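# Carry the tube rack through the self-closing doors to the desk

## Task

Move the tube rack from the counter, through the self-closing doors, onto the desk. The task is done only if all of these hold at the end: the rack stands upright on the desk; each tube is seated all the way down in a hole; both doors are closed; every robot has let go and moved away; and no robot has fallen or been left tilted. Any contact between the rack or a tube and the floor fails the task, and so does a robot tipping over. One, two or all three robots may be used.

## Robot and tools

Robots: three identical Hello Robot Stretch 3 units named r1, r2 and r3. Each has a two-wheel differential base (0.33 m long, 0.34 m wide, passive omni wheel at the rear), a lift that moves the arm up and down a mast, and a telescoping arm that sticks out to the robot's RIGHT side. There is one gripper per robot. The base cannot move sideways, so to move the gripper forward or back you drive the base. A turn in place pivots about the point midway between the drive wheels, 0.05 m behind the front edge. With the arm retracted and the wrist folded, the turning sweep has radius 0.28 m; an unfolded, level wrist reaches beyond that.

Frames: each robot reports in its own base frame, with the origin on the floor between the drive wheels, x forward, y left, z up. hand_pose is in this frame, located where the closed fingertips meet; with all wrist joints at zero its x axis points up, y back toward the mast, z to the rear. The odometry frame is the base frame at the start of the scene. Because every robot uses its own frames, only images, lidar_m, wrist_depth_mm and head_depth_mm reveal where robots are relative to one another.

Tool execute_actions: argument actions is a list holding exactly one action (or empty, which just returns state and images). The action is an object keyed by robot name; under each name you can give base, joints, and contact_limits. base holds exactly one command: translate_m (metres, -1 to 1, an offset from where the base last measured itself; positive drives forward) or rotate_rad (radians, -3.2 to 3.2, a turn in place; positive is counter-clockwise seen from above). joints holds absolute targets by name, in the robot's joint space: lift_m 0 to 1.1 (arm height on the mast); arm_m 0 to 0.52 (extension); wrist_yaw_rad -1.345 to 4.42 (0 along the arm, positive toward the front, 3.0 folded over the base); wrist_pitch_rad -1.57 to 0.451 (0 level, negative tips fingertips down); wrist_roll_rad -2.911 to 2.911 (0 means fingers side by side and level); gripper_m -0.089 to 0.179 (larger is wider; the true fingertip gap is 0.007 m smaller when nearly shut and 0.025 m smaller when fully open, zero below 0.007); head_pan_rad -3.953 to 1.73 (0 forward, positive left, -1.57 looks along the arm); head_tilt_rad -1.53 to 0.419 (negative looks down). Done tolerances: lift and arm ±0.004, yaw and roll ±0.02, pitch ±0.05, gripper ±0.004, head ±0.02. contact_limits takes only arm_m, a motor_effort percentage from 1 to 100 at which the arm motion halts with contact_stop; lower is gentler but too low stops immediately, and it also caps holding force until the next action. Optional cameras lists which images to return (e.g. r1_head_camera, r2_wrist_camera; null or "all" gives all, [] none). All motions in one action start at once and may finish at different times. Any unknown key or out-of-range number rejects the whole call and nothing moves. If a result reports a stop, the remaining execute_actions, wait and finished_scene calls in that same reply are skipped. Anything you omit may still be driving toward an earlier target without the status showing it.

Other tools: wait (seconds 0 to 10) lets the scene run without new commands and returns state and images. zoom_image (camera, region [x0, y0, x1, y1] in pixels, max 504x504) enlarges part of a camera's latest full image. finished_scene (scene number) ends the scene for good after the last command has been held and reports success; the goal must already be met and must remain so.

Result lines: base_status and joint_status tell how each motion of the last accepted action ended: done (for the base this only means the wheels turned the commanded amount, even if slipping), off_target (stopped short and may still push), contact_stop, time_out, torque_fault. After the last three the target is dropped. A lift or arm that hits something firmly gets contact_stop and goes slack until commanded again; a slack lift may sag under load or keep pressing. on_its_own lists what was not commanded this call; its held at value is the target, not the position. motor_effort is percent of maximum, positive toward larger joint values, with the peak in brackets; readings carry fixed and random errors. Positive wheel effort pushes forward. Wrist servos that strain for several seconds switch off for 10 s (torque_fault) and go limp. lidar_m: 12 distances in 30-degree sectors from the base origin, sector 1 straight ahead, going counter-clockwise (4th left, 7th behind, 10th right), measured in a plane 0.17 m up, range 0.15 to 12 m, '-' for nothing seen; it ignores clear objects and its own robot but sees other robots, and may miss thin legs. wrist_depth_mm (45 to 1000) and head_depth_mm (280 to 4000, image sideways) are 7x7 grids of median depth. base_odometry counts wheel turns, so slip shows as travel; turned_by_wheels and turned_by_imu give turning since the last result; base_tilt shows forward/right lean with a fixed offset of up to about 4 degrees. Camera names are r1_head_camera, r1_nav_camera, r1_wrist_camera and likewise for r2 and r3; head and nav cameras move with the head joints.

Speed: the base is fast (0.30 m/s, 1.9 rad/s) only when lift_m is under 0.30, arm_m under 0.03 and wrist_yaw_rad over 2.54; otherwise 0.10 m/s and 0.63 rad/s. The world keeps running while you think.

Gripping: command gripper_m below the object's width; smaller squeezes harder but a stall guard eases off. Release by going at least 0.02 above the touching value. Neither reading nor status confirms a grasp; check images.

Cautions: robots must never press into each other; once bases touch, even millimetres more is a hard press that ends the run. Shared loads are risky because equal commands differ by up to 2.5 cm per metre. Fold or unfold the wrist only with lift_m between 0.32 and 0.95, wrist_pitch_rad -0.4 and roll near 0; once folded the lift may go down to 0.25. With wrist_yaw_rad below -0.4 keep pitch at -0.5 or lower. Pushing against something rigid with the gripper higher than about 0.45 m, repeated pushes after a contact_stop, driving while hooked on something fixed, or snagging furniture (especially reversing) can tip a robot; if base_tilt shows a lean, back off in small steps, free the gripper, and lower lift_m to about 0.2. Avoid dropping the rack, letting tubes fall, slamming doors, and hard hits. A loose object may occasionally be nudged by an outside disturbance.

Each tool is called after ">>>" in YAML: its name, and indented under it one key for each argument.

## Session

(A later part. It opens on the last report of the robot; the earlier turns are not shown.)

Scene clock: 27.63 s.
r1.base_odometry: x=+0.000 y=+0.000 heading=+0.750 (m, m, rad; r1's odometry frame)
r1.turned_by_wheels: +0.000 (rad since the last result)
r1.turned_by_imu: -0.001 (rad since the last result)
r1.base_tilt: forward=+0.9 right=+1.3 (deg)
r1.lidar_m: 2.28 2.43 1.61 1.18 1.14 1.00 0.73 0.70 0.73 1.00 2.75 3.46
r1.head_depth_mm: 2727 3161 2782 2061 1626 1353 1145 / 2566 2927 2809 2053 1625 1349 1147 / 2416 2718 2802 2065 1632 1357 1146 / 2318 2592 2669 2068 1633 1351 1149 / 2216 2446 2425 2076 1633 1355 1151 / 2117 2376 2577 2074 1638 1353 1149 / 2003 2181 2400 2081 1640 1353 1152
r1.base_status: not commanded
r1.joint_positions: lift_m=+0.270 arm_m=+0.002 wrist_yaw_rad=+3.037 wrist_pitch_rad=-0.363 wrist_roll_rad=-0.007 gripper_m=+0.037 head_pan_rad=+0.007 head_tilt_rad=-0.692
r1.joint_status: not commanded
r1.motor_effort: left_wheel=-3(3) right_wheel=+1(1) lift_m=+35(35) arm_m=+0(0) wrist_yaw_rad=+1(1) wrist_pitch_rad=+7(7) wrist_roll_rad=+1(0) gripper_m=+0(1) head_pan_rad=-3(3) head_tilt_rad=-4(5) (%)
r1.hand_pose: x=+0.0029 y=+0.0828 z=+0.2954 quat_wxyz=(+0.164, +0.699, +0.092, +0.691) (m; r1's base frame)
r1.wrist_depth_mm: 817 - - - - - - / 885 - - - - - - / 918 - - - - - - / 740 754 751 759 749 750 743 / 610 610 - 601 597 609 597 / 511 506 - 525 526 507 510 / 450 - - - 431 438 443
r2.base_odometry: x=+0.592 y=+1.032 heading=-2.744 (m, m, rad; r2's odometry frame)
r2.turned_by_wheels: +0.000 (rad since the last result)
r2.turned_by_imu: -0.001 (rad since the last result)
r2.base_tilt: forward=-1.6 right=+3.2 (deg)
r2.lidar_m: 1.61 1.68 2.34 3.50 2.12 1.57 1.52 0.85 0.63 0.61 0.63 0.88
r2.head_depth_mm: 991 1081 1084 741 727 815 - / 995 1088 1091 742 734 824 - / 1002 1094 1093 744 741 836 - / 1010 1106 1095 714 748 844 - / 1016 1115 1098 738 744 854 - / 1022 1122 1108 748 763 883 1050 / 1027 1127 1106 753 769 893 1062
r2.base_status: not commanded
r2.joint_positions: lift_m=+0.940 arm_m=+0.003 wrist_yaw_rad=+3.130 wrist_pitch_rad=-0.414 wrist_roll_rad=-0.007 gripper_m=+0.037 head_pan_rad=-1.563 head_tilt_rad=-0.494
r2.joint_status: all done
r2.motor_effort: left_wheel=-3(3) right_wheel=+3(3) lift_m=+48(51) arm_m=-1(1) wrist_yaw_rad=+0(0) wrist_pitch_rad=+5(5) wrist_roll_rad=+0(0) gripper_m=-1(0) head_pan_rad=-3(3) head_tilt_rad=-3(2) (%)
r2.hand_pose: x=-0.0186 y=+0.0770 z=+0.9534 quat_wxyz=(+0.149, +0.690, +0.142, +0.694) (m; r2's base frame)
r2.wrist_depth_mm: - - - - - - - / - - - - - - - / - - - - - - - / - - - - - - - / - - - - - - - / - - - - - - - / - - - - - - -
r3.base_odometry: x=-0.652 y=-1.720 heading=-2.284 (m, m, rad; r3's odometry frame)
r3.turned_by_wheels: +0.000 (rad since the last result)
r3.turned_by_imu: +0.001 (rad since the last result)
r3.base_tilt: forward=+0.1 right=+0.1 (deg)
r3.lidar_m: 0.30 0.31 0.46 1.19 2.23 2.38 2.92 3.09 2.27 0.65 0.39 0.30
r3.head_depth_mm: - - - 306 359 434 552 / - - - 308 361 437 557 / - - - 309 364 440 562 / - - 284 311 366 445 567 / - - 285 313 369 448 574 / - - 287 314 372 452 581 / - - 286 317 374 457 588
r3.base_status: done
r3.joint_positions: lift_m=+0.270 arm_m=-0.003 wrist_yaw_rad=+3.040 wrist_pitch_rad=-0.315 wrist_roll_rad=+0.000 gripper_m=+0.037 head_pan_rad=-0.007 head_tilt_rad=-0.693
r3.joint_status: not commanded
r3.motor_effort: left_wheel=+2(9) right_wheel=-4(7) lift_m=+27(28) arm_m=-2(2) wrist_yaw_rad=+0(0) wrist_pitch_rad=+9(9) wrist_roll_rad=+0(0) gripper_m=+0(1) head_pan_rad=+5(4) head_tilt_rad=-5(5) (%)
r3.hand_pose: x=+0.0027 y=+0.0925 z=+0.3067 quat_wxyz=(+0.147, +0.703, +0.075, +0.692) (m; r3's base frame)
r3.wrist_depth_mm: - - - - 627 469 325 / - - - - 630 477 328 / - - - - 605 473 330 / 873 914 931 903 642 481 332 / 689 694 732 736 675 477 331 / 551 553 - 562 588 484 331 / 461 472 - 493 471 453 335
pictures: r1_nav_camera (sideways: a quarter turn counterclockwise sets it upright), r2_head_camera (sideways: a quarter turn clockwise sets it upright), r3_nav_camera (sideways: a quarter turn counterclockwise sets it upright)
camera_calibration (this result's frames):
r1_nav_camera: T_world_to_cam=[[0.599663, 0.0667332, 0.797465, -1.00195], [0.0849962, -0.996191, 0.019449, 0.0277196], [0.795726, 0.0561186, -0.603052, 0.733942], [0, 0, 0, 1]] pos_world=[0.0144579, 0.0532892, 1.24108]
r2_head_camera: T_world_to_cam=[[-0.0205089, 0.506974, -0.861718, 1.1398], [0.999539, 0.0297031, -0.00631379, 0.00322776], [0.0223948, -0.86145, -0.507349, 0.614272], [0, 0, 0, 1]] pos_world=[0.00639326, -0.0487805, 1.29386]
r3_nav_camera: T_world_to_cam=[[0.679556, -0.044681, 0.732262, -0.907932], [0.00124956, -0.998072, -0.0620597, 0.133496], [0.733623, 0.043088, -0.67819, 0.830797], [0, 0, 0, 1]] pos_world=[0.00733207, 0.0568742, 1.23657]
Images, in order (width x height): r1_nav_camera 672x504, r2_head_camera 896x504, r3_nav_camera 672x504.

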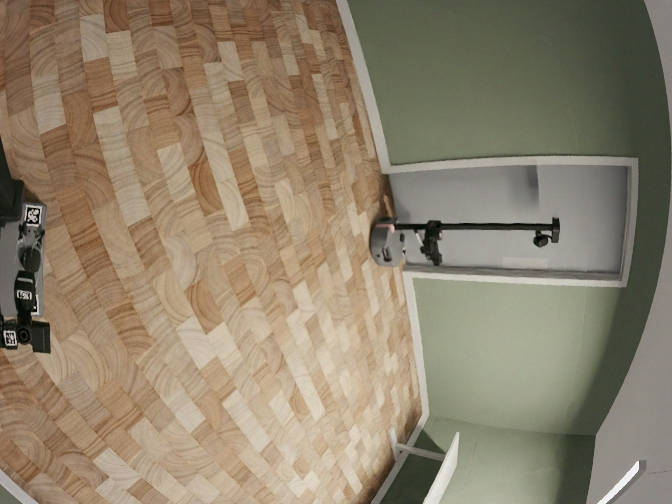

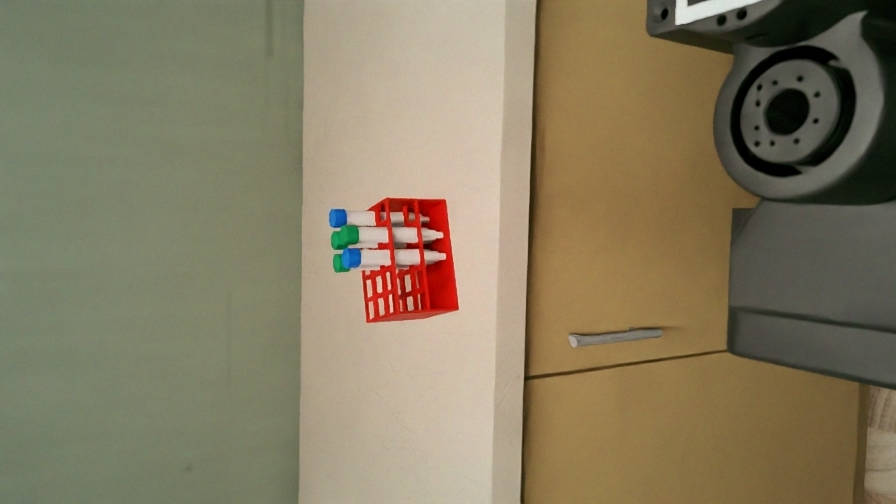

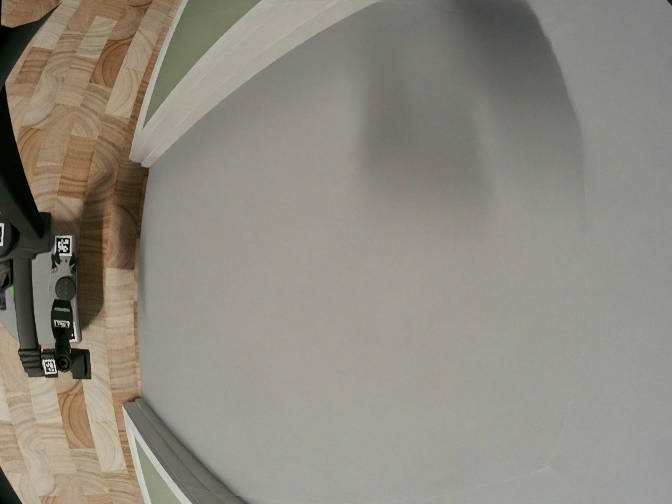

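>>> execute_actions:
  actions:
    - {"r2":{"joints":{"wrist_yaw_rad":0,"gripper_m":0.179}},"r3":{"base":{"translate_m":0.22},"joints":{"lift_m":0.33}},"r1":{"base":{"translate_m":1}}}
  cameras: []

>>> execute_actions:
  actions:
    - {"r2":{"joints":{"wrist_pitch_rad":0,"lift_m":0.88}},"r3":{"base":{"translate_m":0.8}}}
  cameras: ["r1_nav_camera","r2_head_camera","r2_wrist_camera","r3_nav_camera"]

Scene clock: 33.70 s.
r1.base_odometry: x=+0.732 y=+0.682 heading=+0.750 (m, m, rad; r1's odometry frame)
r1.turned_by_wheels: +0.000 (rad since the last result)
r1.turned_by_imu: -0.006 (rad since the last result)
r1.base_tilt: forward=+0.9 right=+1.2 (deg)
r1.lidar_m: 1.61 1.51 1.63 1.69 1.64 1.69 1.62 1.56 1.62 2.21 2.71 2.24
r1.head_depth_mm: 1758 2043 2397 2065 1626 1348 1145 / 1662 1883 2214 2051 1633 1345 1149 / 1567 1761 2038 2073 1627 1349 1149 / 1511 1693 1926 2069 1627 1346 1150 / 1474 1641 1787 1825 1633 1353 1148 / 1399 1553 1611 1828 1632 1359 1150 / 1304 1431 1635 1853 1644 1351 1153
r1.base_status: done
r1.joint_positions: lift_m=+0.270 arm_m=+0.002 wrist_yaw_rad=+3.037 wrist_pitch_rad=-0.363 wrist_roll_rad=-0.007 gripper_m=+0.037 head_pan_rad=+0.007 head_tilt_rad=-0.693
r1.joint_status: not commanded
r1.motor_effort: left_wheel=-2(3) right_wheel=+1(7) lift_m=+35(35) arm_m=+0(0) wrist_yaw_rad=+0(1) wrist_pitch_rad=+7(7) wrist_roll_rad=+1(1) gripper_m=+0(0) head_pan_rad=-3(3) head_tilt_rad=-4(5) (%)
r1.hand_pose: x=+0.0029 y=+0.0828 z=+0.2954 quat_wxyz=(+0.164, +0.699, +0.092, +0.691) (m; r1's base frame)
r1.wrist_depth_mm: - - - - - - - / - - - - - - - / - - - - - - - / 731 747 760 745 752 756 746 / 604 611 - 607 607 611 606 / 511 510 - 525 523 501 512 / 448 - - - 434 436 439
r2.base_odometry: x=+0.592 y=+1.032 heading=-2.744 (m, m, rad; r2's odometry frame)
r2.turned_by_wheels: +0.000 (rad since the last result)
r2.turned_by_imu: +0.000 (rad since the last result)
r2.base_tilt: forward=-1.6 right=+3.3 (deg)
r2.lidar_m: 1.61 1.68 2.33 3.51 2.12 1.56 1.52 0.85 0.63 0.61 0.63 0.87
r2.head_depth_mm: 990 1080 1087 740 724 - - / 997 1086 1091 741 726 - - / 1002 1097 1094 743 727 - - / 1008 1104 1098 714 746 850 1051 / 1016 1117 1100 737 741 897 1034 / 1023 1127 1102 749 762 882 1050 / 1033 1127 1106 752 769 893 1063
r2.base_status: not commanded
r2.joint_positions: lift_m=+0.940 arm_m=+0.003 wrist_yaw_rad=+0.003 wrist_pitch_rad=-0.414 wrist_roll_rad=-0.007 gripper_m=+0.179 head_pan_rad=-1.563 head_tilt_rad=-0.494
r2.joint_status: all done
r2.motor_effort: left_wheel=-3(3) right_wheel=+3(3) lift_m=+49(48) arm_m=-1(1) wrist_yaw_rad=-3(3) wrist_pitch_rad=+5(5) wrist_roll_rad=+0(0) gripper_m=+0(90) head_pan_rad=-2(2) head_tilt_rad=-3(3) (%)
r2.hand_pose: x=-0.0209 y=-0.3728 z=+0.9534 quat_wxyz=(+0.695, +0.147, -0.689, -0.144) (m; r2's base frame)
r2.wrist_depth_mm: 662 707 616 724 859 890 875 / 433 443 437 473 523 552 587 / 387 382 384 386 388 386 405 / 454 459 451 448 448 443 442 / 504 527 511 501 500 483 492 / - 597 590 591 579 600 575 / 717 700 672 673 698 684 672
r3.base_odometry: x=-0.796 y=-1.886 heading=-2.284 (m, m, rad; r3's odometry frame)
r3.turned_by_wheels: +0.000 (rad since the last result)
r3.turned_by_imu: +0.001 (rad since the last result)
r3.base_tilt: forward=+0.1 right=+0.0 (deg)
r3.lidar_m: - - 0.15 0.43 2.22 1.60 3.11 2.98 2.35 0.23 0.15 -
r3.head_depth_mm: - - - - - - - / - - - - - - - / - - - - - - - / - - - - - - - / - - - - - - - / - - - - - - - / - - - - - - -
r3.base_status: done
r3.joint_positions: lift_m=+0.330 arm_m=-0.003 wrist_yaw_rad=+3.040 wrist_pitch_rad=-0.315 wrist_roll_rad=+0.000 gripper_m=+0.037 head_pan_rad=-0.007 head_tilt_rad=-0.693
r3.joint_status: all done
r3.motor_effort: left_wheel=+2(8) right_wheel=-4(10) lift_m=+39(40) arm_m=-2(1) wrist_yaw_rad=+0(0) wrist_pitch_rad=+10(10) wrist_roll_rad=+1(0) gripper_m=+0(0) head_pan_rad=+4(4) head_tilt_rad=-5(5) (%)
r3.hand_pose: x=+0.0027 y=+0.0925 z=+0.3662 quat_wxyz=(+0.147, +0.703, +0.076, +0.692) (m; r3's base frame)
r3.wrist_depth_mm: - - - 461 233 130 90 / - - - 492 236 131 91 / - - - 538 239 132 91 / - - - 581 240 132 91 / 799 781 821 635 241 133 92 / 630 636 - 631 198 134 92 / 528 530 537 536 284 134 92
pictures: none
No camera images: the call's "cameras" was empty. Leave "cameras" out to get every camera's image.

Scene clock: 42.67 s.
r1.base_odometry: x=+0.732 y=+0.682 heading=+0.750 (m, m, rad; r1's odometry frame)
r1.turned_by_wheels: +0.000 (rad since the last result)
r1.turned_by_imu: -0.002 (rad since the last result)
r1.base_tilt: forward=+1.0 right=+1.3 (deg)
r1.lidar_m: 1.63 1.54 1.63 1.69 1.64 1.69 1.62 1.57 1.62 2.21 2.71 2.24
r1.head_depth_mm: 1771 2016 2386 2059 1626 1338 1146 / 1658 1891 2189 2052 1623 1351 1148 / 1559 1764 2038 2068 1635 1348 1147 / 1514 1707 1921 2068 1630 1350 1152 / 1469 1633 1798 1894 1636 1352 1149 / 1398 1554 1652 1825 1636 1354 1151 / 1308 1438 1612 1857 1642 1357 1151
r1.base_status: not commanded
r1.joint_positions: lift_m=+0.270 arm_m=+0.002 wrist_yaw_rad=+3.037 wrist_pitch_rad=-0.363 wrist_roll_rad=-0.007 gripper_m=+0.037 head_pan_rad=+0.007 head_tilt_rad=-0.693
r1.joint_status: not commanded
r1.motor_effort: left_wheel=-3(3) right_wheel=+1(1) lift_m=+35(35) arm_m=+0(0) wrist_yaw_rad=+0(0) wrist_pitch_rad=+7(7) wrist_roll_rad=+0(1) gripper_m=+0(0) head_pan_rad=-2(4) head_tilt_rad=-5(4) (%)
r1.hand_pose: x=+0.0029 y=+0.0828 z=+0.2954 quat_wxyz=(+0.164, +0.699, +0.092, +0.691) (m; r1's base frame)
r1.wrist_depth_mm: - - - - - - - / - - - - - - - / - - - - - - - / 759 743 743 752 766 762 745 / 608 616 - 610 604 610 602 / 504 508 - 526 526 506 511 / 451 - - - 438 435 431
r2.base_odometry: x=+0.592 y=+1.032 heading=-2.744 (m, m, rad; r2's odometry frame)
r2.turned_by_wheels: +0.000 (rad since the last result)
r2.turned_by_imu: -0.001 (rad since the last result)
r2.base_tilt: forward=-1.6 right=+3.2 (deg)
r2.lidar_m: 1.61 1.68 2.34 3.51 2.12 1.57 1.52 0.85 0.63 0.61 0.63 0.88
r2.head_depth_mm: 991 1084 1087 740 714 833 - / 999 1089 1088 743 733 826 - / 1002 1095 1091 743 741 - - / 1008 1104 1094 713 747 863 1035 / 1015 1115 1098 737 740 874 1036 / 1023 1121 1104 750 763 884 1049 / 1029 1128 1106 752 768 891 1062
r2.base_status: not commanded
r2.joint_positions: lift_m=+0.880 arm_m=+0.003 wrist_yaw_rad=+0.003 wrist_pitch_rad=-0.023 wrist_roll_rad=-0.007 gripper_m=+0.179 head_pan_rad=-1.563 head_tilt_rad=-0.494
r2.joint_status: all done
r2.motor_effort: left_wheel=-3(3) right_wheel=+3(4) lift_m=+39(42) arm_m=-1(1) wrist_yaw_rad=-3(4) wrist_pitch_rad=+7(8) wrist_roll_rad=+0(0) gripper_m=+0(0) head_pan_rad=-3(3) head_tilt_rad=-3(3) (%)
r2.hand_pose: x=-0.0208 y=-0.4035 z=+0.9889 quat_wxyz=(+0.710, +0.009, -0.704, -0.007) (m; r2's base frame)
r2.wrist_depth_mm: 916 933 933 933 897 943 919 / 940 952 967 984 947 935 981 / 996 989 973 983 963 990 999 / 526 559 482 491 666 719 778 / 373 369 380 377 385 427 418 / - 409 415 410 410 418 417 / 423 426 425 427 432 428 435
r3.base_odometry: x=-1.320 y=-2.491 heading=-2.284 (m, m, rad; r3's odometry frame)
r3.turned_by_wheels: +0.001 (rad since the last result)
r3.turned_by_imu: -0.109 (rad since the last result)
r3.base_tilt: forward=+0.0 right=+0.0 (deg)
r3.lidar_m: - - 0.15 0.19 2.15 1.63 1.62 3.24 2.35 0.25 0.15 -
r3.head_depth_mm: - - - - - - - / - - - - - - - / - - - - - - - / - - - - - - - / - - - - - - - / - - - - - - - / - - - - - - -
r3.base_status: translate_m off_target (by the wheels' count: +0.7999 of +0.8000)
r3.joint_positions: lift_m=+0.330 arm_m=-0.002 wrist_yaw_rad=+3.040 wrist_pitch_rad=-0.316 wrist_roll_rad=+0.000 gripper_m=+0.037 head_pan_rad=+0.010 head_tilt_rad=-0.701
r3.joint_status: not commanded
r3.on_its_own: left_wheel is at rest, and its effort (+22) is outside its rest range (-18 to +18)
r3.motor_effort: left_wheel=+22(57) right_wheel=+12(83) lift_m=+33(38) arm_m=-1(2) wrist_yaw_rad=-1(21) wrist_pitch_rad=+10(11) wrist_roll_rad=+0(1) gripper_m=+0(0) head_pan_rad=-4(19) head_tilt_rad=+0(5) (%)
r3.hand_pose: x=+0.0026 y=+0.0924 z=+0.3662 quat_wxyz=(+0.147, +0.703, +0.076, +0.692) (m; r3's base frame)
r3.wrist_depth_mm: - - - 352 142 90 66 / - - - 368 146 91 66 / - - - 391 149 93 67 / - - 935 422 154 94 68 / 789 780 840 473 156 95 69 / 620 633 - 509 136 97 69 / 529 523 536 514 186 98 70
pictures: r1_nav_camera (sideways: a quarter turn counterclockwise sets it upright), r2_head_camera (sideways: a quarter turn clockwise sets it upright), r2_wrist_camera, r3_nav_camera (sideways: a quarter turn counterclockwise sets it upright)
camera_calibration (this result's frames):
r1_nav_camera: T_world_to_cam=[[0.600315, 0.0666296, 0.796983, -1.00132], [0.0848323, -0.996207, 0.0193865, 0.0278019], [0.795252, 0.0559719, -0.60369, 0.734776], [0, 0, 0, 1]] pos_world=[0.0144187, 0.0532874, 1.24108]
r2_head_camera: T_world_to_cam=[[-0.0205089, 0.506974, -0.861718, 1.1398], [0.999539, 0.0297032, -0.00631379, 0.00322776], [0.0223949, -0.86145, -0.507349, 0.614272], [0, 0, 0, 1]] pos_world=[0.00639326, -0.0487805, 1.29386]
r2_wrist_camera: T_world_to_cam=[[-0.998053, 0.028229, 0.0556131, -0.0709143], [-0.0483687, 0.212577, -0.975947, 1.07715], [-0.039372, -0.976737, -0.210798, -0.0221537], [0, 0, 0, 1]] pos_world=[-0.0195483, -0.248613, 1.05051]
r3_nav_camera: T_world_to_cam=[[0.686277, -0.0329854, 0.726592, -0.900584], [0.0178109, -0.997909, -0.0621252, 0.13348], [0.727122, 0.0555763, -0.684255, 0.838726], [0, 0, 0, 1]] pos_world=[0.00581635, 0.0568814, 1.23655]
Images, in order (width x height): r1_nav_camera 672x504, r2_head_camera 896x504, r2_wrist_camera 644x364, r3_nav_camera 672x504.

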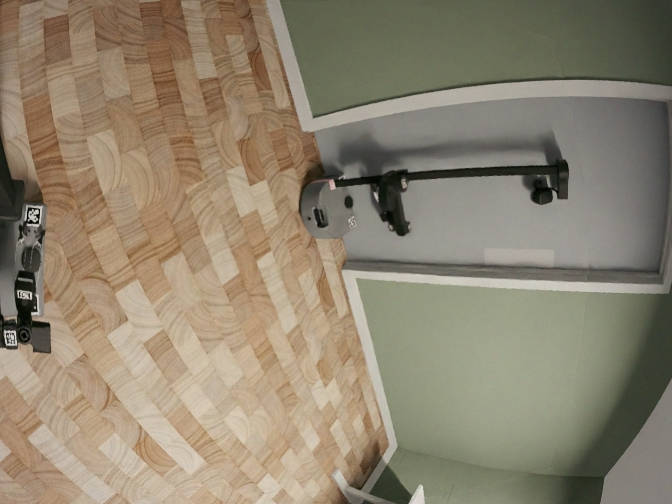

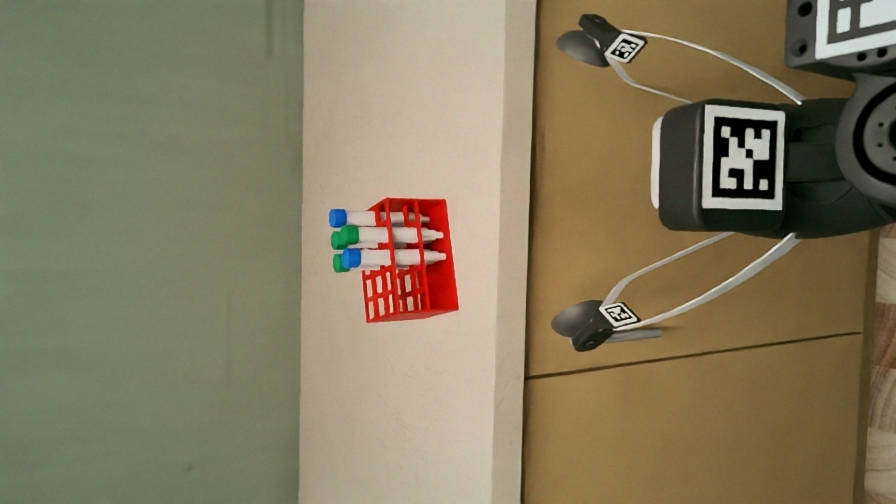

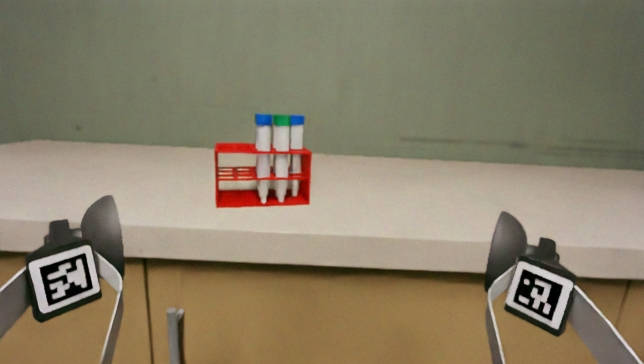

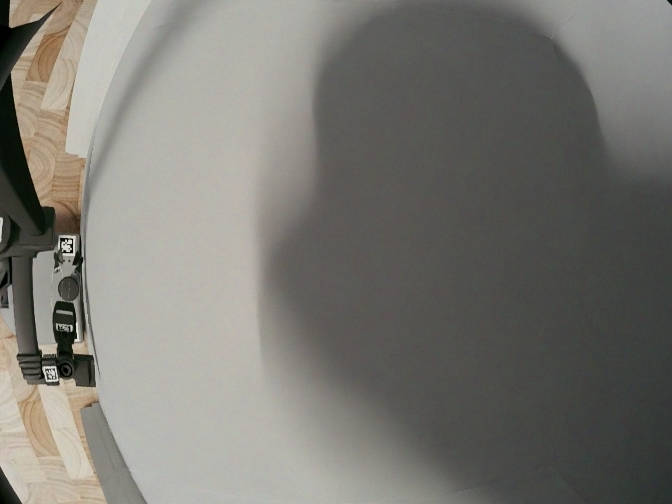

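>>> execute_actions:
  actions:
    - {"r2":{"base":{"translate_m":0.05},"joints":{"lift_m":0.865,"arm_m":0.1}},"r3":{"base":{"translate_m":-0.08}}}
  cameras: []

>>> execute_actions:
  actions:
    - {"r2":{"joints":{"arm_m":0.2}},"r3":{"base":{"rotate_rad":0.22}}}
  cameras: []

>>> execute_actions:
  actions:
    - {"r3":{"base":{"translate_m":0.25}}}
  cameras: ["r2_head_camera","r2_wrist_camera","r3_nav_camera"]

Scene clock: 46.50 s.
r1.base_odometry: x=+0.732 y=+0.682 heading=+0.750 (m, m, rad; r1's odometry frame)
r1.turned_by_wheels: +0.000 (rad since the last result)
r1.turned_by_imu: -0.001 (rad since the last result)
r1.base_tilt: forward=+1.0 right=+1.4 (deg)
r1.lidar_m: 1.55 1.47 1.63 1.69 1.65 1.69 1.62 1.56 1.62 2.22 2.70 2.24
r1.head_depth_mm: 1759 2024 2406 2041 1626 1343 1142 / 1665 1895 2175 2069 1622 1340 1145 / 1562 1759 2034 2061 1635 1349 1148 / 1511 1699 1924 2078 1638 1359 1148 / 1463 1642 1775 1807 1641 1351 1150 / 1400 1548 1535 1818 1641 1350 1151 / 1310 1439 1636 1853 1644 1357 1147
r1.base_status: not commanded
r1.joint_positions: lift_m=+0.270 arm_m=+0.002 wrist_yaw_rad=+3.037 wrist_pitch_rad=-0.363 wrist_roll_rad=-0.007 gripper_m=+0.037 head_pan_rad=+0.007 head_tilt_rad=-0.693
r1.joint_status: not commanded
r1.motor_effort: left_wheel=-3(2) right_wheel=+1(1) lift_m=+35(35) arm_m=+0(0) wrist_yaw_rad=+1(0) wrist_pitch_rad=+7(7) wrist_roll_rad=+1(0) gripper_m=+0(0) head_pan_rad=-3(4) head_tilt_rad=-5(4) (%)
r1.hand_pose: x=+0.0029 y=+0.0828 z=+0.2954 quat_wxyz=(+0.164, +0.699, +0.092, +0.691) (m; r1's base frame)
r1.wrist_depth_mm: - - - - - - - / - - - - - - - / - - - - - - - / 751 752 759 759 748 754 758 / 608 611 - 608 601 605 605 / 506 509 - 516 524 509 510 / 446 - - - 437 437 441
r2.base_odometry: x=+0.546 y=+1.013 heading=-2.744 (m, m, rad; r2's odometry frame)
r2.turned_by_wheels: +0.000 (rad since the last result)
r2.turned_by_imu: +0.000 (rad since the last result)
r2.base_tilt: forward=-1.6 right=+3.2 (deg)
r2.lidar_m: 1.56 1.63 2.26 3.50 2.19 1.62 1.56 0.85 0.63 0.61 0.63 0.88
r2.head_depth_mm: 992 1078 1081 740 725 - - / 997 1089 1090 743 721 - - / 1005 1097 1094 712 - - - / 1013 1106 1096 713 738 875 1021 / 1015 1113 1099 747 757 875 1037 / 1023 1124 1105 749 764 885 1051 / 1032 1129 1112 750 771 892 1061
r2.base_status: done
r2.joint_positions: lift_m=+0.865 arm_m=+0.100 wrist_yaw_rad=+0.002 wrist_pitch_rad=-0.022 wrist_roll_rad=-0.007 gripper_m=+0.179 head_pan_rad=-1.563 head_tilt_rad=-0.494
r2.joint_status: all done
r2.motor_effort: left_wheel=-3(5) right_wheel=+3(8) lift_m=+38(39) arm_m=+4(4) wrist_yaw_rad=-2(3) wrist_pitch_rad=+7(7) wrist_roll_rad=+0(0) gripper_m=-1(1) head_pan_rad=-3(3) head_tilt_rad=-4(2) (%)
r2.hand_pose: x=-0.0210 y=-0.5003 z=+0.9741 quat_wxyz=(+0.710, +0.009, -0.704, -0.007) (m; r2's base frame)
r2.wrist_depth_mm: 826 833 844 820 816 821 811 / 853 836 837 874 850 844 852 / 899 875 907 377 885 890 879 / 468 491 468 381 599 641 673 / 318 309 318 327 345 384 370 / - 276 276 275 276 279 281 / 316 313 316 311 311 317 317
r3.base_odometry: x=-1.267 y=-2.430 heading=-2.284 (m, m, rad; r3's odometry frame)
r3.turned_by_wheels: +0.000 (rad since the last result)
r3.turned_by_imu: +0.001 (rad since the last result)
r3.base_tilt: forward=+0.2 right=+0.0 (deg)
r3.lidar_m: - 0.15 0.19 0.47 2.14 1.54 1.54 3.14 2.32 0.45 0.20 0.15
r3.head_depth_mm: - - - - - - - / - - - - - - - / - - - - - - - / - - - - - - - / - - - - - - - / - - - - - - - / - - - - - - -
r3.base_status: done
r3.joint_positions: lift_m=+0.330 arm_m=-0.002 wrist_yaw_rad=+3.040 wrist_pitch_rad=-0.316 wrist_roll_rad=+0.000 gripper_m=+0.037 head_pan_rad=+0.007 head_tilt_rad=-0.698
r3.joint_status: not commanded
r3.motor_effort: left_wheel=+0(16) right_wheel=+1(12) lift_m=+33(33) arm_m=-2(2) wrist_yaw_rad=-1(1) wrist_pitch_rad=+10(10) wrist_roll_rad=+0(0) gripper_m=+1(0) head_pan_rad=-3(4) head_tilt_rad=-1(2) (%)
r3.hand_pose: x=+0.0026 y=+0.0924 z=+0.3662 quat_wxyz=(+0.147, +0.703, +0.076, +0.692) (m; r3's base frame)
r3.wrist_depth_mm: - - - 470 305 194 142 / - - - 509 317 196 143 / - - - 538 322 199 145 / - - - 595 332 203 146 / 796 789 822 655 338 207 148 / 634 629 - 632 296 210 150 / 522 535 535 535 404 213 152
pictures: none
No camera images: the call's "cameras" was empty. Leave "cameras" out to get every camera's image.

Scene clock: 48.47 s.
r1.base_odometry: x=+0.732 y=+0.682 heading=+0.750 (m, m, rad; r1's odometry frame)
r1.turned_by_wheels: +0.000 (rad since the last result)
r1.turned_by_imu: +0.000 (rad since the last result)
r1.base_tilt: forward=+1.0 right=+1.3 (deg)
r1.lidar_m: 1.55 1.44 1.63 1.70 1.64 1.69 1.63 1.56 1.62 2.21 2.71 2.24
r1.head_depth_mm: 1760 2025 2389 2062 1620 1341 1143 / 1662 1879 2197 2064 1627 1347 1142 / 1556 1764 2026 2042 1644 1342 1151 / 1510 1694 1925 2050 1634 1353 1151 / 1476 1643 1782 1817 1637 1342 1151 / 1397 1546 1496 1817 1645 1348 1149 / 1302 1434 1645 1851 1640 1354 1157
r1.base_status: not commanded
r1.joint_positions: lift_m=+0.270 arm_m=+0.002 wrist_yaw_rad=+3.037 wrist_pitch_rad=-0.363 wrist_roll_rad=-0.007 gripper_m=+0.037 head_pan_rad=+0.007 head_tilt_rad=-0.693
r1.joint_status: not commanded
r1.motor_effort: left_wheel=-3(3) right_wheel=+1(1) lift_m=+35(35) arm_m=+0(1) wrist_yaw_rad=+0(1) wrist_pitch_rad=+7(7) wrist_roll_rad=+0(1) gripper_m=+1(1) head_pan_rad=-3(3) head_tilt_rad=-3(6) (%)
r1.hand_pose: x=+0.0029 y=+0.0828 z=+0.2954 quat_wxyz=(+0.164, +0.699, +0.092, +0.691) (m; r1's base frame)
r1.wrist_depth_mm: - - - - - - - / - - - - - - - / - - - - - - - / 758 737 750 751 761 732 745 / 604 605 - 604 599 606 606 / 505 503 - 518 529 508 509 / 450 - - - 436 439 437
r2.base_odometry: x=+0.546 y=+1.013 heading=-2.744 (m, m, rad; r2's odometry frame)
r2.turned_by_wheels: +0.000 (rad since the last result)
r2.turned_by_imu: +0.000 (rad since the last result)
r2.base_tilt: forward=-1.6 right=+3.2 (deg)
r2.lidar_m: 1.56 1.63 2.26 3.50 2.18 1.62 1.57 0.84 0.63 0.61 0.63 0.88
r2.head_depth_mm: 992 1082 1082 757 - 877 982 / 997 1089 1087 797 - 884 997 / 1003 1099 1090 738 - 878 1011 / 1011 1101 1099 735 761 865 1021 / 1017 1110 1101 746 744 874 1036 / 1023 1123 1106 750 764 883 1051 / 1028 1129 1107 751 771 893 1061
r2.base_status: not commanded
r2.joint_positions: lift_m=+0.865 arm_m=+0.200 wrist_yaw_rad=+0.002 wrist_pitch_rad=-0.022 wrist_roll_rad=-0.007 gripper_m=+0.179 head_pan_rad=-1.563 head_tilt_rad=-0.494
r2.joint_status: all done
r2.motor_effort: left_wheel=-3(2) right_wheel=+3(3) lift_m=+38(38) arm_m=+3(4) wrist_yaw_rad=-2(2) wrist_pitch_rad=+7(7) wrist_roll_rad=+0(0) gripper_m=+1(1) head_pan_rad=-2(4) head_tilt_rad=-3(3) (%)
r2.hand_pose: x=-0.0210 y=-0.6003 z=+0.9741 quat_wxyz=(+0.710, +0.009, -0.704, -0.007) (m; r2's base frame)
r2.wrist_depth_mm: 733 738 735 738 699 723 748 / 766 769 764 765 733 750 751 / 806 761 766 254 781 778 777 / 463 492 287 256 594 632 684 / 321 304 270 275 339 379 373 / - 222 227 234 239 238 256 / 174 174 176 182 185 187 191
r3.base_odometry: x=-1.267 y=-2.430 heading=-2.064 (m, m, rad; r3's odometry frame)
r3.turned_by_wheels: +0.220 (rad since the last result)
r3.turned_by_imu: +0.218 (rad since the last result)
r3.base_tilt: forward=+0.1 right=+0.0 (deg)
r3.lidar_m: - 0.15 0.24 2.08 2.31 1.54 3.05 2.95 2.32 0.32 0.16 0.15
r3.head_depth_mm: - - - - - - - / - - - - - - - / - - - - - - - / - - - - - - - / - - - - - - - / - - - - - - - / - - - - - - -
r3.base_status: done
r3.joint_positions: lift_m=+0.330 arm_m=-0.002 wrist_yaw_rad=+3.040 wrist_pitch_rad=-0.316 wrist_roll_rad=+0.000 gripper_m=+0.037 head_pan_rad=+0.007 head_tilt_rad=-0.698
r3.joint_status: not commanded
r3.motor_effort: left_wheel=-1(5) right_wheel=+3(9) lift_m=+33(33) arm_m=-2(1) wrist_yaw_rad=-1(1) wrist_pitch_rad=+10(10) wrist_roll_rad=+0(0) gripper_m=+0(0) head_pan_rad=-4(3) head_tilt_rad=-1(1) (%)
r3.hand_pose: x=+0.0026 y=+0.0924 z=+0.3662 quat_wxyz=(+0.147, +0.703, +0.076, +0.692) (m; r3's base frame)
r3.wrist_depth_mm: - - - - 450 262 170 / - - - - 478 260 170 / - - - - 516 258 169 / - - - 989 545 255 168 / 802 802 835 783 534 254 167 / 639 641 - 651 408 253 167 / 525 534 537 535 523 250 165
pictures: none
No camera images: the call's "cameras" was empty. Leave "cameras" out to get every camera's image.

Scene clock: 51.90 s.
r1.base_odometry: x=+0.732 y=+0.682 heading=+0.750 (m, m, rad; r1's odometry frame)
r1.turned_by_wheels: +0.000 (rad since the last result)
r1.turned_by_imu: -0.001 (rad since the last result)
r1.base_tilt: forward=+1.0 right=+1.3 (deg)
r1.lidar_m: 1.63 1.53 1.63 1.69 1.65 1.69 1.62 1.56 1.62 2.21 2.71 2.24
r1.head_depth_mm: 1773 2037 2378 2067 1628 1344 1140 / 1650 1899 2183 2070 1640 1348 1149 / 1562 1747 2029 2075 1636 1351 1154 / 1508 1699 1927 2067 1639 1358 1152 / 1469 1638 1820 1886 1647 1353 1151 / 1401 1555 1645 1828 1642 1348 1153 / 1314 1442 1605 1850 1643 1354 1152
r1.base_status: not commanded
r1.joint_positions: lift_m=+0.270 arm_m=+0.002 wrist_yaw_rad=+3.037 wrist_pitch_rad=-0.363 wrist_roll_rad=-0.007 gripper_m=+0.037 head_pan_rad=+0.007 head_tilt_rad=-0.693
r1.joint_status: not commanded
r1.motor_effort: left_wheel=-3(3) right_wheel=+1(1) lift_m=+35(35) arm_m=+0(0) wrist_yaw_rad=+0(1) wrist_pitch_rad=+7(7) wrist_roll_rad=+0(0) gripper_m=+0(1) head_pan_rad=-4(3) head_tilt_rad=-4(4) (%)
r1.hand_pose: x=+0.0029 y=+0.0828 z=+0.2954 quat_wxyz=(+0.164, +0.699, +0.092, +0.691) (m; r1's base frame)
r1.wrist_depth_mm: - - - - - - - / - - - - - - - / - - - - - - - / 755 764 762 755 741 752 753 / 611 614 - 609 599 607 608 / 512 512 - 525 525 510 508 / 450 - - - 438 439 442
r2.base_odometry: x=+0.546 y=+1.013 heading=-2.744 (m, m, rad; r2's odometry frame)
r2.turned_by_wheels: +0.000 (rad since the last result)
r2.turned_by_imu: +0.000 (rad since the last result)
r2.base_tilt: forward=-1.6 right=+3.2 (deg)
r2.lidar_m: 1.56 1.63 2.26 3.48 2.18 1.62 1.57 0.85 0.63 0.61 0.63 0.87
r2.head_depth_mm: 989 1081 1085 757 - 876 986 / 997 1090 1086 797 - 883 996 / 1003 1098 1096 739 - 880 1008 / 1009 1105 1095 736 760 866 1020 / 1012 1112 1104 748 742 876 1036 / 1022 1120 1104 748 764 882 1050 / 1031 1130 1107 751 769 895 1064
r2.base_status: not commanded
r2.joint_positions: lift_m=+0.865 arm_m=+0.200 wrist_yaw_rad=+0.002 wrist_pitch_rad=-0.022 wrist_roll_rad=-0.007 gripper_m=+0.179 head_pan_rad=-1.563 head_tilt_rad=-0.494
r2.joint_status: not commanded
r2.motor_effort: left_wheel=-3(3) right_wheel=+3(3) lift_m=+38(39) arm_m=+3(4) wrist_yaw_rad=-2(2) wrist_pitch_rad=+7(7) wrist_roll_rad=+0(0) gripper_m=-1(0) head_pan_rad=-3(3) head_tilt_rad=-3(3) (%)
r2.hand_pose: x=-0.0210 y=-0.6003 z=+0.9741 quat_wxyz=(+0.710, +0.009, -0.704, -0.007) (m; r2's base frame)
r2.wrist_depth_mm: 719 738 724 710 737 730 729 / 741 762 768 776 761 740 763 / 787 785 771 251 785 778 782 / 455 497 284 257 586 630 678 / 321 304 269 273 342 382 372 / - 219 228 233 239 238 257 / 173 173 176 181 184 187 192
r3.base_odometry: x=-1.386 y=-2.651 heading=-2.064 (m, m, rad; r3's odometry frame)
r3.turned_by_wheels: +0.000 (rad since the last result)
r3.turned_by_imu: -0.162 (rad since the last result)
r3.base_tilt: forward=+0.0 right=+0.1 (deg)
r3.lidar_m: - - 0.15 0.24 2.16 1.61 3.13 3.28 2.37 0.20 0.15 -
r3.head_depth_mm: - - - - - - - / - - - - - - - / - - - - - - - / - - - - - - - / - - - - - - - / - - - - - - - / - - - - - - -
r3.base_status: done
r3.joint_positions: lift_m=+0.330 arm_m=-0.003 wrist_yaw_rad=+3.040 wrist_pitch_rad=-0.316 wrist_roll_rad=+0.000 gripper_m=+0.037 head_pan_rad=-0.033 head_tilt_rad=-0.698
r3.joint_status: not commanded
r3.motor_effort: left_wheel=+7(55) right_wheel=+16(81) lift_m=+32(34) arm_m=-1(0) wrist_yaw_rad=-1(31) wrist_pitch_rad=+10(11) wrist_roll_rad=+0(1) gripper_m=+0(0) head_pan_rad=+17(18) head_tilt_rad=-2(4) (%)
r3.hand_pose: x=+0.0026 y=+0.0925 z=+0.3662 quat_wxyz=(+0.147, +0.703, +0.076, +0.692) (m; r3's base frame)
r3.wrist_depth_mm: - - - 432 157 94 67 / - - - 468 160 95 67 / - - - 502 163 96 68 / - - 999 541 166 97 68 / 795 797 823 588 167 98 69 / 626 638 - 630 142 99 70 / 532 531 536 516 197 100 70
pictures: r2_head_camera (sideways: a quarter turn clockwise sets it upright), r2_wrist_camera, r3_nav_camera (sideways: a quarter turn counterclockwise sets it upright)
camera_calibration (this result's frames):
r2_head_camera: T_world_to_cam=[[-0.0204884, 0.506974, -0.861718, 1.1398], [0.99954, 0.0296628, -0.00631379, 0.00322776], [0.0223601, -0.861451, -0.507349, 0.614272], [0, 0, 0, 1]] pos_world=[0.00639129, -0.0487805, 1.29386]
r2_wrist_camera: T_world_to_cam=[[-0.998028, 0.0291488, 0.0555855, -0.0641809], [-0.048182, 0.211744, -0.976137, 1.10425], [-0.0402232, -0.97689, -0.209923, -0.218453], [0, 0, 0, 1]] pos_world=[-0.0196362, -0.445354, 1.03561]
r3_nav_camera: T_world_to_cam=[[0.681784, -0.0626976, 0.728862, -0.903515], [-0.0253664, -0.997748, -0.0620995, 0.13371], [0.731114, 0.0238499, -0.681839, 0.835559], [0, 0, 0, 1]] pos_world=[0.00850502, 0.0568328, 1.23656]
Images, in order (width x height): r2_head_camera 896x504, r2_wrist_camera 644x364, r3_nav_camera 672x504.

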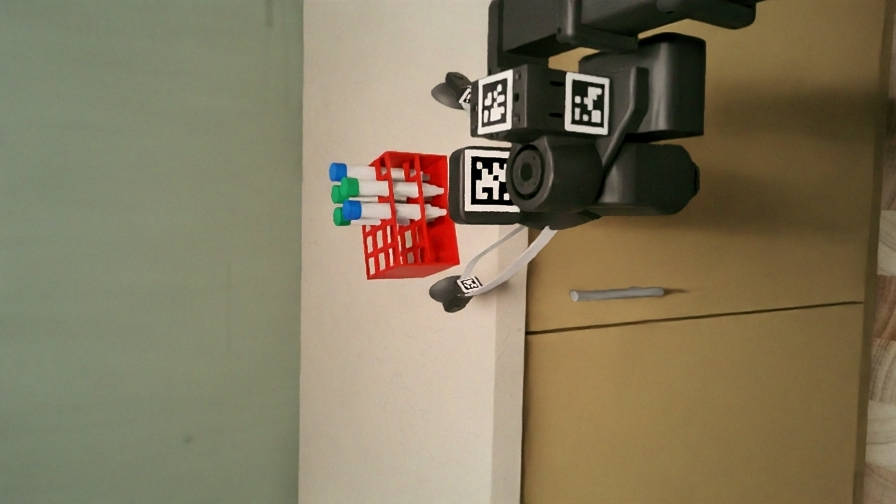

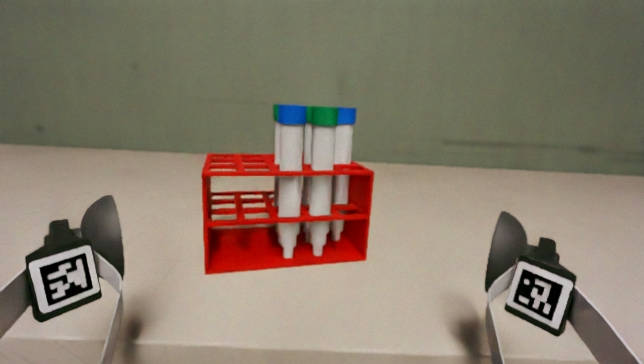

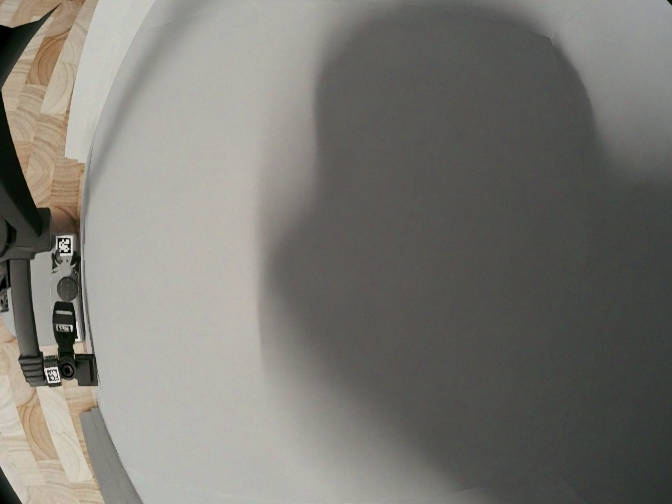

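>>> execute_actions:
  actions:
    - {"r2":{"base":{"translate_m":0.012}},"r3":{"base":{"translate_m":-0.42},"joints":{"wrist_pitch_rad":-0.4}}}
  cameras: []

>>> execute_actions:
  actions:
    - {"r2":{"joints":{"arm_m":0.31}},"r3":{"base":{"rotate_rad":1.62},"joints":{"wrist_yaw_rad":0,"gripper_m":0,"head_pan_rad":-1.57}}}
  cameras: []

>>> execute_actions:
  actions:
    - {"r3":{"base":{"translate_m":-0.2},"joints":{"wrist_pitch_rad":0,"lift_m":0.2,"arm_m":0.04}}}
  cameras: ["r2_head_camera","r2_wrist_camera","r3_nav_camera"]

Scene clock: 58.23 s.
r1.base_odometry: x=+0.732 y=+0.682 heading=+0.750 (m, m, rad; r1's odometry frame)
r1.turned_by_wheels: +0.000 (rad since the last result)
r1.turned_by_imu: -0.001 (rad since the last result)
r1.base_tilt: forward=+0.9 right=+1.3 (deg)
r1.lidar_m: 1.13 1.15 1.63 1.69 1.64 1.69 1.62 1.56 1.62 2.20 2.71 2.25
r1.head_depth_mm: 1765 2050 2385 2060 1619 1351 1148 / 1654 1873 2191 2061 1628 1349 1148 / 1557 1767 2036 2057 1631 1347 1148 / 1508 1686 1919 1999 1524 1351 1147 / 1469 1643 1861 1415 1494 1353 1150 / 1377 1513 1699 1859 1596 1349 1155 / 1314 1463 1645 1849 1640 1365 1150
r1.base_status: not commanded
r1.joint_positions: lift_m=+0.270 arm_m=+0.002 wrist_yaw_rad=+3.037 wrist_pitch_rad=-0.363 wrist_roll_rad=-0.007 gripper_m=+0.037 head_pan_rad=+0.007 head_tilt_rad=-0.693
r1.joint_status: not commanded
r1.motor_effort: left_wheel=-3(2) right_wheel=+1(1) lift_m=+35(35) arm_m=+0(0) wrist_yaw_rad=+0(1) wrist_pitch_rad=+7(7) wrist_roll_rad=+1(1) gripper_m=+0(1) head_pan_rad=-3(3) head_tilt_rad=-4(4) (%)
r1.hand_pose: x=+0.0029 y=+0.0828 z=+0.2954 quat_wxyz=(+0.164, +0.699, +0.092, +0.691) (m; r1's base frame)
r1.wrist_depth_mm: - - - - - - - / - - - - - - - / - - - - - - - / 755 760 757 738 753 753 742 / 607 606 - 605 606 607 610 / 501 505 - 527 523 504 507 / 454 - - - 439 438 441
r2.base_odometry: x=+0.535 y=+1.008 heading=-2.744 (m, m, rad; r2's odometry frame)
r2.turned_by_wheels: +0.000 (rad since the last result)
r2.turned_by_imu: -0.001 (rad since the last result)
r2.base_tilt: forward=-1.6 right=+3.3 (deg)
r2.lidar_m: 1.55 1.62 2.24 3.50 2.20 1.63 1.58 0.85 0.63 0.61 0.63 0.88
r2.head_depth_mm: 990 1084 1087 757 - 878 984 / 997 1089 1087 795 - 884 997 / 1003 1100 1095 739 - 878 1008 / 1008 1107 1095 742 749 865 1022 / 1013 1114 1097 747 756 874 1037 / 1023 1123 1102 749 761 886 1050 / 1031 1127 1110 750 770 895 1060
r2.base_status: done
r2.joint_positions: lift_m=+0.865 arm_m=+0.200 wrist_yaw_rad=+0.002 wrist_pitch_rad=-0.022 wrist_roll_rad=-0.007 gripper_m=+0.179 head_pan_rad=-1.563 head_tilt_rad=-0.494
r2.joint_status: not commanded
r2.motor_effort: left_wheel=-3(3) right_wheel=+3(8) lift_m=+38(38) arm_m=+4(3) wrist_yaw_rad=-2(2) wrist_pitch_rad=+7(7) wrist_roll_rad=+0(0) gripper_m=+0(1) head_pan_rad=-2(3) head_tilt_rad=-3(3) (%)
r2.hand_pose: x=-0.0210 y=-0.6003 z=+0.9741 quat_wxyz=(+0.710, +0.009, -0.704, -0.007) (m; r2's base frame)
r2.wrist_depth_mm: 714 731 724 730 703 742 739 / 769 749 753 782 752 773 758 / 767 788 786 251 790 805 808 / 463 489 452 256 533 646 694 / 320 303 287 275 337 380 374 / - 219 226 232 239 236 256 / 174 174 176 181 185 188 192
r3.base_odometry: x=-1.187 y=-2.281 heading=-2.064 (m, m, rad; r3's odometry frame)
r3.turned_by_wheels: +0.000 (rad since the last result)
r3.turned_by_imu: +0.003 (rad since the last result)
r3.base_tilt: forward=+0.1 right=+0.0 (deg)
r3.lidar_m: 0.47 0.49 0.60 1.67 2.17 1.22 2.74 2.86 2.74 1.41 0.60 0.49
r3.head_depth_mm: 373 417 472 543 641 781 1001 / 372 416 471 542 639 781 1003 / 372 416 470 542 638 776 995 / 371 415 470 539 637 774 991 / 371 415 469 540 637 773 990 / 371 414 468 537 633 772 990 / 370 413 467 539 633 770 985
r3.base_status: done
r3.joint_positions: lift_m=+0.330 arm_m=-0.003 wrist_yaw_rad=+3.040 wrist_pitch_rad=-0.416 wrist_roll_rad=+0.000 gripper_m=+0.037 head_pan_rad=-0.007 head_tilt_rad=-0.696
r3.joint_status: all done
r3.motor_effort: left_wheel=+0(6) right_wheel=+1(10) lift_m=+33(32) arm_m=+0(1) wrist_yaw_rad=-1(1) wrist_pitch_rad=+8(10) wrist_roll_rad=+0(1) gripper_m=+0(1) head_pan_rad=+4(18) head_tilt_rad=-3(3) (%)
r3.hand_pose: x=+0.0014 y=+0.0812 z=+0.3432 quat_wxyz=(+0.181, +0.698, +0.111, +0.684) (m; r3's base frame)
r3.wrist_depth_mm: - - - - 995 571 489 / - - - - 978 564 499 / - - - - 982 614 503 / 835 862 863 872 832 664 509 / 656 670 - 713 705 668 513 / 565 561 - 569 584 584 513 / 485 499 - - 489 495 483
pictures: none
No camera images: the call's "cameras" was empty. Leave "cameras" out to get every camera's image.

Scene clock: 61.73 s.
r1.base_odometry: x=+0.732 y=+0.682 heading=+0.750 (m, m, rad; r1's odometry frame)
r1.turned_by_wheels: +0.000 (rad since the last result)
r1.turned_by_imu: -0.001 (rad since the last result)
r1.base_tilt: forward=+1.0 right=+1.4 (deg)
r1.lidar_m: 1.15 1.56 1.62 1.69 1.64 1.70 1.62 1.56 1.63 2.21 2.71 2.24
r1.head_depth_mm: 1766 2034 2388 2062 1626 1346 1148 / 1651 1895 2187 2069 1624 1344 1147 / 1560 1771 2020 2056 1633 1351 1145 / 1493 1657 1337 1631 1579 1351 1150 / 1439 1638 1804 1996 1580 1359 1161 / 1395 1557 1736 1924 1638 1349 1152 / 1325 1462 1641 1844 1636 1354 1150
r1.base_status: not commanded
r1.joint_positions: lift_m=+0.270 arm_m=+0.002 wrist_yaw_rad=+3.037 wrist_pitch_rad=-0.363 wrist_roll_rad=-0.007 gripper_m=+0.037 head_pan_rad=+0.007 head_tilt_rad=-0.693
r1.joint_status: not commanded
r1.motor_effort: left_wheel=-2(3) right_wheel=+1(1) lift_m=+35(35) arm_m=+0(0) wrist_yaw_rad=+0(0) wrist_pitch_rad=+7(7) wrist_roll_rad=+1(0) gripper_m=-1(1) head_pan_rad=-3(3) head_tilt_rad=-4(5) (%)
r1.hand_pose: x=+0.0029 y=+0.0828 z=+0.2954 quat_wxyz=(+0.164, +0.699, +0.092, +0.691) (m; r1's base frame)
r1.wrist_depth_mm: - - - - - - - / - - - - - - - / - - - - - - - / 760 746 753 741 763 757 769 / 606 605 - 596 604 602 603 / 501 504 - 523 527 509 511 / 451 - - - 438 438 436
r2.base_odometry: x=+0.535 y=+1.008 heading=-2.744 (m, m, rad; r2's odometry frame)
r2.turned_by_wheels: +0.000 (rad since the last result)
r2.turned_by_imu: +0.000 (rad since the last result)
r2.base_tilt: forward=-1.6 right=+3.2 (deg)
r2.lidar_m: 1.55 1.62 2.24 3.51 2.20 1.63 1.58 0.85 0.63 0.61 0.63 0.87
r2.head_depth_mm: 990 1084 1085 812 - 855 985 / 994 1089 1090 - 755 847 995 / 1003 1093 1093 - 768 855 1010 / 1008 1107 1098 724 739 866 1024 / 1016 1109 1106 748 757 877 1037 / 1023 1123 1105 750 763 884 1049 / 1027 1130 1108 749 769 893 1063
r2.base_status: not commanded
r2.joint_positions: lift_m=+0.865 arm_m=+0.310 wrist_yaw_rad=+0.002 wrist_pitch_rad=-0.022 wrist_roll_rad=-0.007 gripper_m=+0.179 head_pan_rad=-1.563 head_tilt_rad=-0.494
r2.joint_status: all done
r2.motor_effort: left_wheel=-2(3) right_wheel=+3(3) lift_m=+38(38) arm_m=+3(4) wrist_yaw_rad=-2(3) wrist_pitch_rad=+7(7) wrist_roll_rad=+0(0) gripper_m=+0(1) head_pan_rad=-3(2) head_tilt_rad=-3(2) (%)
r2.hand_pose: x=-0.0210 y=-0.7103 z=+0.9741 quat_wxyz=(+0.710, +0.009, -0.704, -0.007) (m; r2's base frame)
r2.wrist_depth_mm: 614 626 633 613 623 619 630 / 645 653 639 648 626 643 655 / 689 671 666 132 674 653 678 / 458 489 406 139 521 635 696 / 320 161 182 143 181 378 369 / - 161 174 148 182 237 254 / 169 159 164 162 176 187 191
r3.base_odometry: x=-1.187 y=-2.281 heading=-0.444 (m, m, rad; r3's odometry frame)
r3.turned_by_wheels: +1.620 (rad since the last result)
r3.turned_by_imu: +1.602 (rad since the last result)
r3.base_tilt: forward=+0.1 right=+0.0 (deg)
r3.lidar_m: 2.08 2.20 1.22 2.74 2.91 2.72 1.22 0.60 0.48 0.47 0.50 0.60
r3.head_depth_mm: 372 415 469 540 634 768 974 / 374 418 472 543 638 774 989 / 376 420 475 547 643 781 995 / 378 422 477 550 648 788 995 / 379 424 480 553 653 794 1023 / 381 426 483 557 657 804 1036 / 382 428 486 561 663 812 1044
r3.base_status: done
r3.joint_positions: lift_m=+0.330 arm_m=-0.003 wrist_yaw_rad=+0.003 wrist_pitch_rad=-0.416 wrist_roll_rad=+0.000 gripper_m=+0.000 head_pan_rad=-1.563 head_tilt_rad=-0.696
r3.joint_status: all done
r3.motor_effort: left_wheel=-1(5) right_wheel=+3(9) lift_m=+33(33) arm_m=-1(1) wrist_yaw_rad=-3(4) wrist_pitch_rad=+8(8) wrist_roll_rad=+0(0) gripper_m=-2(89) head_pan_rad=-4(48) head_tilt_rad=-2(2) (%)
r3.hand_pose: x=-0.0209 y=-0.3671 z=+0.3432 quat_wxyz=(+0.692, +0.147, -0.691, -0.145) (m; r3's base frame)
r3.wrist_depth_mm: 209 207 206 204 204 202 200 / 227 225 224 221 220 218 218 / 251 248 246 244 240 239 237 / 279 276 272 271 265 265 263 / 312 307 305 294 299 294 291 / 354 352 348 - 335 334 329 / 413 408 400 395 390 386 384
pictures: none
No camera images: the call's "cameras" was empty. Leave "cameras" out to get every camera's image.

Scene clock: 64.93 s.
r1.base_odometry: x=+0.732 y=+0.682 heading=+0.750 (m, m, rad; r1's odometry frame)
r1.turned_by_wheels: +0.000 (rad since the last result)
r1.turned_by_imu: -0.001 (rad since the last result)
r1.base_tilt: forward=+1.0 right=+1.3 (deg)
r1.lidar_m: 1.27 1.56 1.63 1.70 1.64 1.70 1.62 1.56 1.62 2.21 2.71 2.24
r1.head_depth_mm: 1763 2033 2394 2046 1623 1348 1142 / 1650 1886 2187 2056 1635 1347 1147 / 1496 1721 1954 1674 1628 1345 1148 / 1512 1696 1899 1756 1621 1350 1149 / 1467 1647 1842 1990 1637 1354 1149 / 1399 1549 1735 1936 1636 1354 1153 / 1333 1470 1635 1840 1640 1350 1154
r1.base_status: not commanded
r1.joint_positions: lift_m=+0.270 arm_m=+0.002 wrist_yaw_rad=+3.037 wrist_pitch_rad=-0.363 wrist_roll_rad=-0.007 gripper_m=+0.037 head_pan_rad=+0.007 head_tilt_rad=-0.693
r1.joint_status: not commanded
r1.motor_effort: left_wheel=-3(3) right_wheel=+1(1) lift_m=+35(35) arm_m=+0(0) wrist_yaw_rad=+0(1) wrist_pitch_rad=+7(7) wrist_roll_rad=+0(1) gripper_m=+0(0) head_pan_rad=-2(4) head_tilt_rad=-4(5) (%)
r1.hand_pose: x=+0.0029 y=+0.0828 z=+0.2954 quat_wxyz=(+0.164, +0.699, +0.092, +0.691) (m; r1's base frame)
r1.wrist_depth_mm: - - - - - - - / - - - - - - - / - - - - - - - / 757 757 741 737 757 738 744 / 605 606 - 606 612 606 616 / 504 508 - 525 528 512 506 / 457 - - - 440 436 441
r2.base_odometry: x=+0.535 y=+1.008 heading=-2.744 (m, m, rad; r2's odometry frame)
r2.turned_by_wheels: +0.000 (rad since the last result)
r2.turned_by_imu: +0.000 (rad since the last result)
r2.base_tilt: forward=-1.6 right=+3.2 (deg)
r2.lidar_m: 1.55 1.62 2.25 3.51 2.20 1.63 1.58 0.85 0.63 0.61 0.63 0.88
r2.head_depth_mm: 990 1079 1084 813 - 855 986 / 995 1088 1088 - 755 845 998 / 1001 1095 1090 - 769 856 1008 / 1010 1104 1095 724 740 866 1023 / 1013 1112 1099 746 755 874 1036 / 1021 1119 1099 749 762 884 1051 / 1032 1128 1105 750 770 894 1062
r2.base_status: not commanded
r2.joint_positions: lift_m=+0.865 arm_m=+0.310 wrist_yaw_rad=+0.002 wrist_pitch_rad=-0.022 wrist_roll_rad=-0.007 gripper_m=+0.179 head_pan_rad=-1.563 head_tilt_rad=-0.494
r2.joint_status: not commanded
r2.motor_effort: left_wheel=-3(2) right_wheel=+3(3) lift_m=+38(38) arm_m=+4(3) wrist_yaw_rad=-2(2) wrist_pitch_rad=+7(7) wrist_roll_rad=+0(0) gripper_m=+0(0) head_pan_rad=-3(3) head_tilt_rad=-3(3) (%)
r2.hand_pose: x=-0.0210 y=-0.7103 z=+0.9741 quat_wxyz=(+0.710, +0.009, -0.704, -0.007) (m; r2's base frame)
r2.wrist_depth_mm: 619 626 624 618 645 626 632 / 639 654 638 637 643 659 637 / 671 665 669 132 667 697 665 / 456 495 410 139 518 636 670 / 319 161 182 143 181 377 371 / - 158 175 147 182 237 254 / 169 159 166 162 177 188 190
r3.base_odometry: x=-1.367 y=-2.195 heading=-0.444 (m, m, rad; r3's odometry frame)
r3.turned_by_wheels: +0.000 (rad since the last result)
r3.turned_by_imu: +0.001 (rad since the last result)
r3.base_tilt: forward=+0.1 right=+0.1 (deg)
r3.lidar_m: 2.01 2.42 1.32 2.75 2.93 2.05 1.18 0.50 0.45 0.46 0.49 0.71
r3.head_depth_mm: 360 402 453 520 612 743 849 / 362 404 457 525 617 748 956 / 364 406 459 529 622 755 967 / 365 409 462 532 625 762 964 / 367 410 463 535 632 771 996 / 368 413 468 539 636 776 1001 / 370 414 470 543 642 786 1014
r3.base_status: done
r3.joint_positions: lift_m=+0.200 arm_m=+0.040 wrist_yaw_rad=+0.002 wrist_pitch_rad=-0.023 wrist_roll_rad=+0.000 gripper_m=+0.000 head_pan_rad=-1.563 head_tilt_rad=-0.696
r3.joint_status: all done
r3.motor_effort: left_wheel=-1(6) right_wheel=+3(5) lift_m=+27(24) arm_m=+3(3) wrist_yaw_rad=-2(3) wrist_pitch_rad=+12(12) wrist_roll_rad=+1(1) gripper_m=-2(2) head_pan_rad=-3(3) head_tilt_rad=-2(3) (%)
r3.hand_pose: x=-0.0209 y=-0.4402 z=+0.3088 quat_wxyz=(+0.707, +0.009, -0.707, -0.008) (m; r3's base frame)
r3.wrist_depth_mm: 167 166 165 163 162 162 160 / 172 170 169 168 167 166 165 / 177 176 174 173 172 170 169 / 183 180 179 178 176 176 174 / 188 187 185 182 184 181 179 / 194 192 192 - 188 189 185 / 201 199 198 196 194 193 191
pictures: r2_head_camera (sideways: a quarter turn clockwise sets it upright), r2_wrist_camera, r3_nav_camera (sideways: a quarter turn counterclockwise sets it upright)
camera_calibration (this result's frames):
r2_head_camera: T_world_to_cam=[[-0.0204815, 0.506975, -0.861718, 1.1398], [0.99954, 0.0296491, -0.00631379, 0.00322775], [0.0223482, -0.861451, -0.507349, 0.614272], [0, 0, 0, 1]] pos_world=[0.00639062, -0.0487805, 1.29386]
r2_wrist_camera: T_world_to_cam=[[-0.998026, 0.0292352, 0.0555838, -0.0609336], [-0.0481637, 0.211704, -0.976146, 1.12754], [-0.0403052, -0.976896, -0.209878, -0.325956], [0, 0, 0, 1]] pos_world=[-0.0196446, -0.555348, 1.03562]
r3_nav_camera: T_world_to_cam=[[-0.0346587, -0.682826, 0.729758, -0.900313], [-0.997947, -0.0157032, -0.0620892, 0.13963], [0.0538557, -0.730412, -0.68088, 0.838443], [0, 0, 0, 1]] pos_world=[0.0629843, -0.000155208, 1.23656]
Images, in order (width x height): r2_head_camera 896x504, r2_wrist_camera 644x364, r3_nav_camera 672x504.

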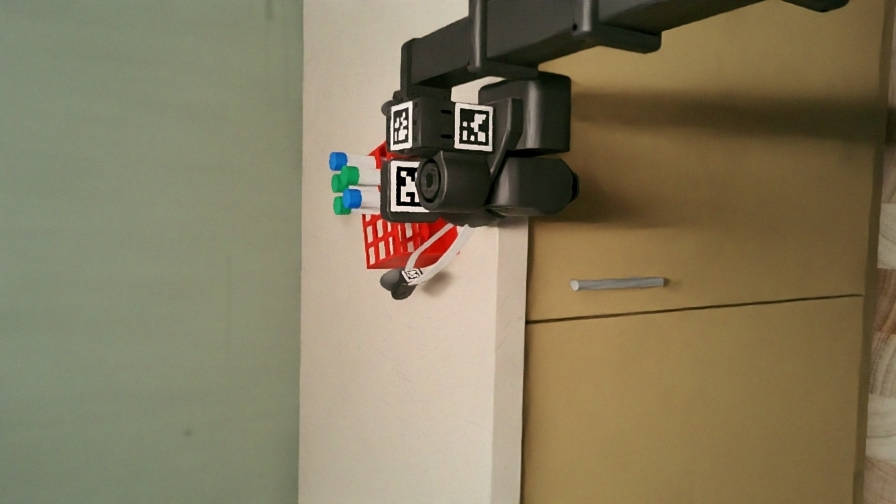

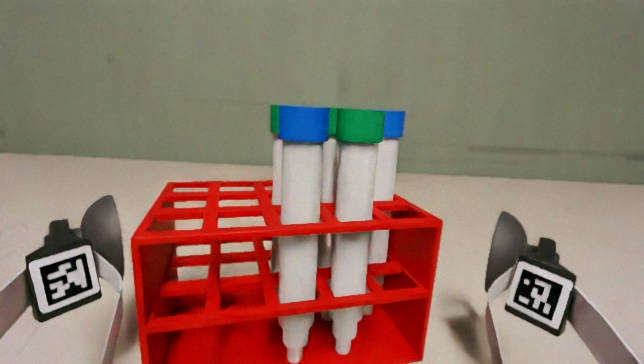

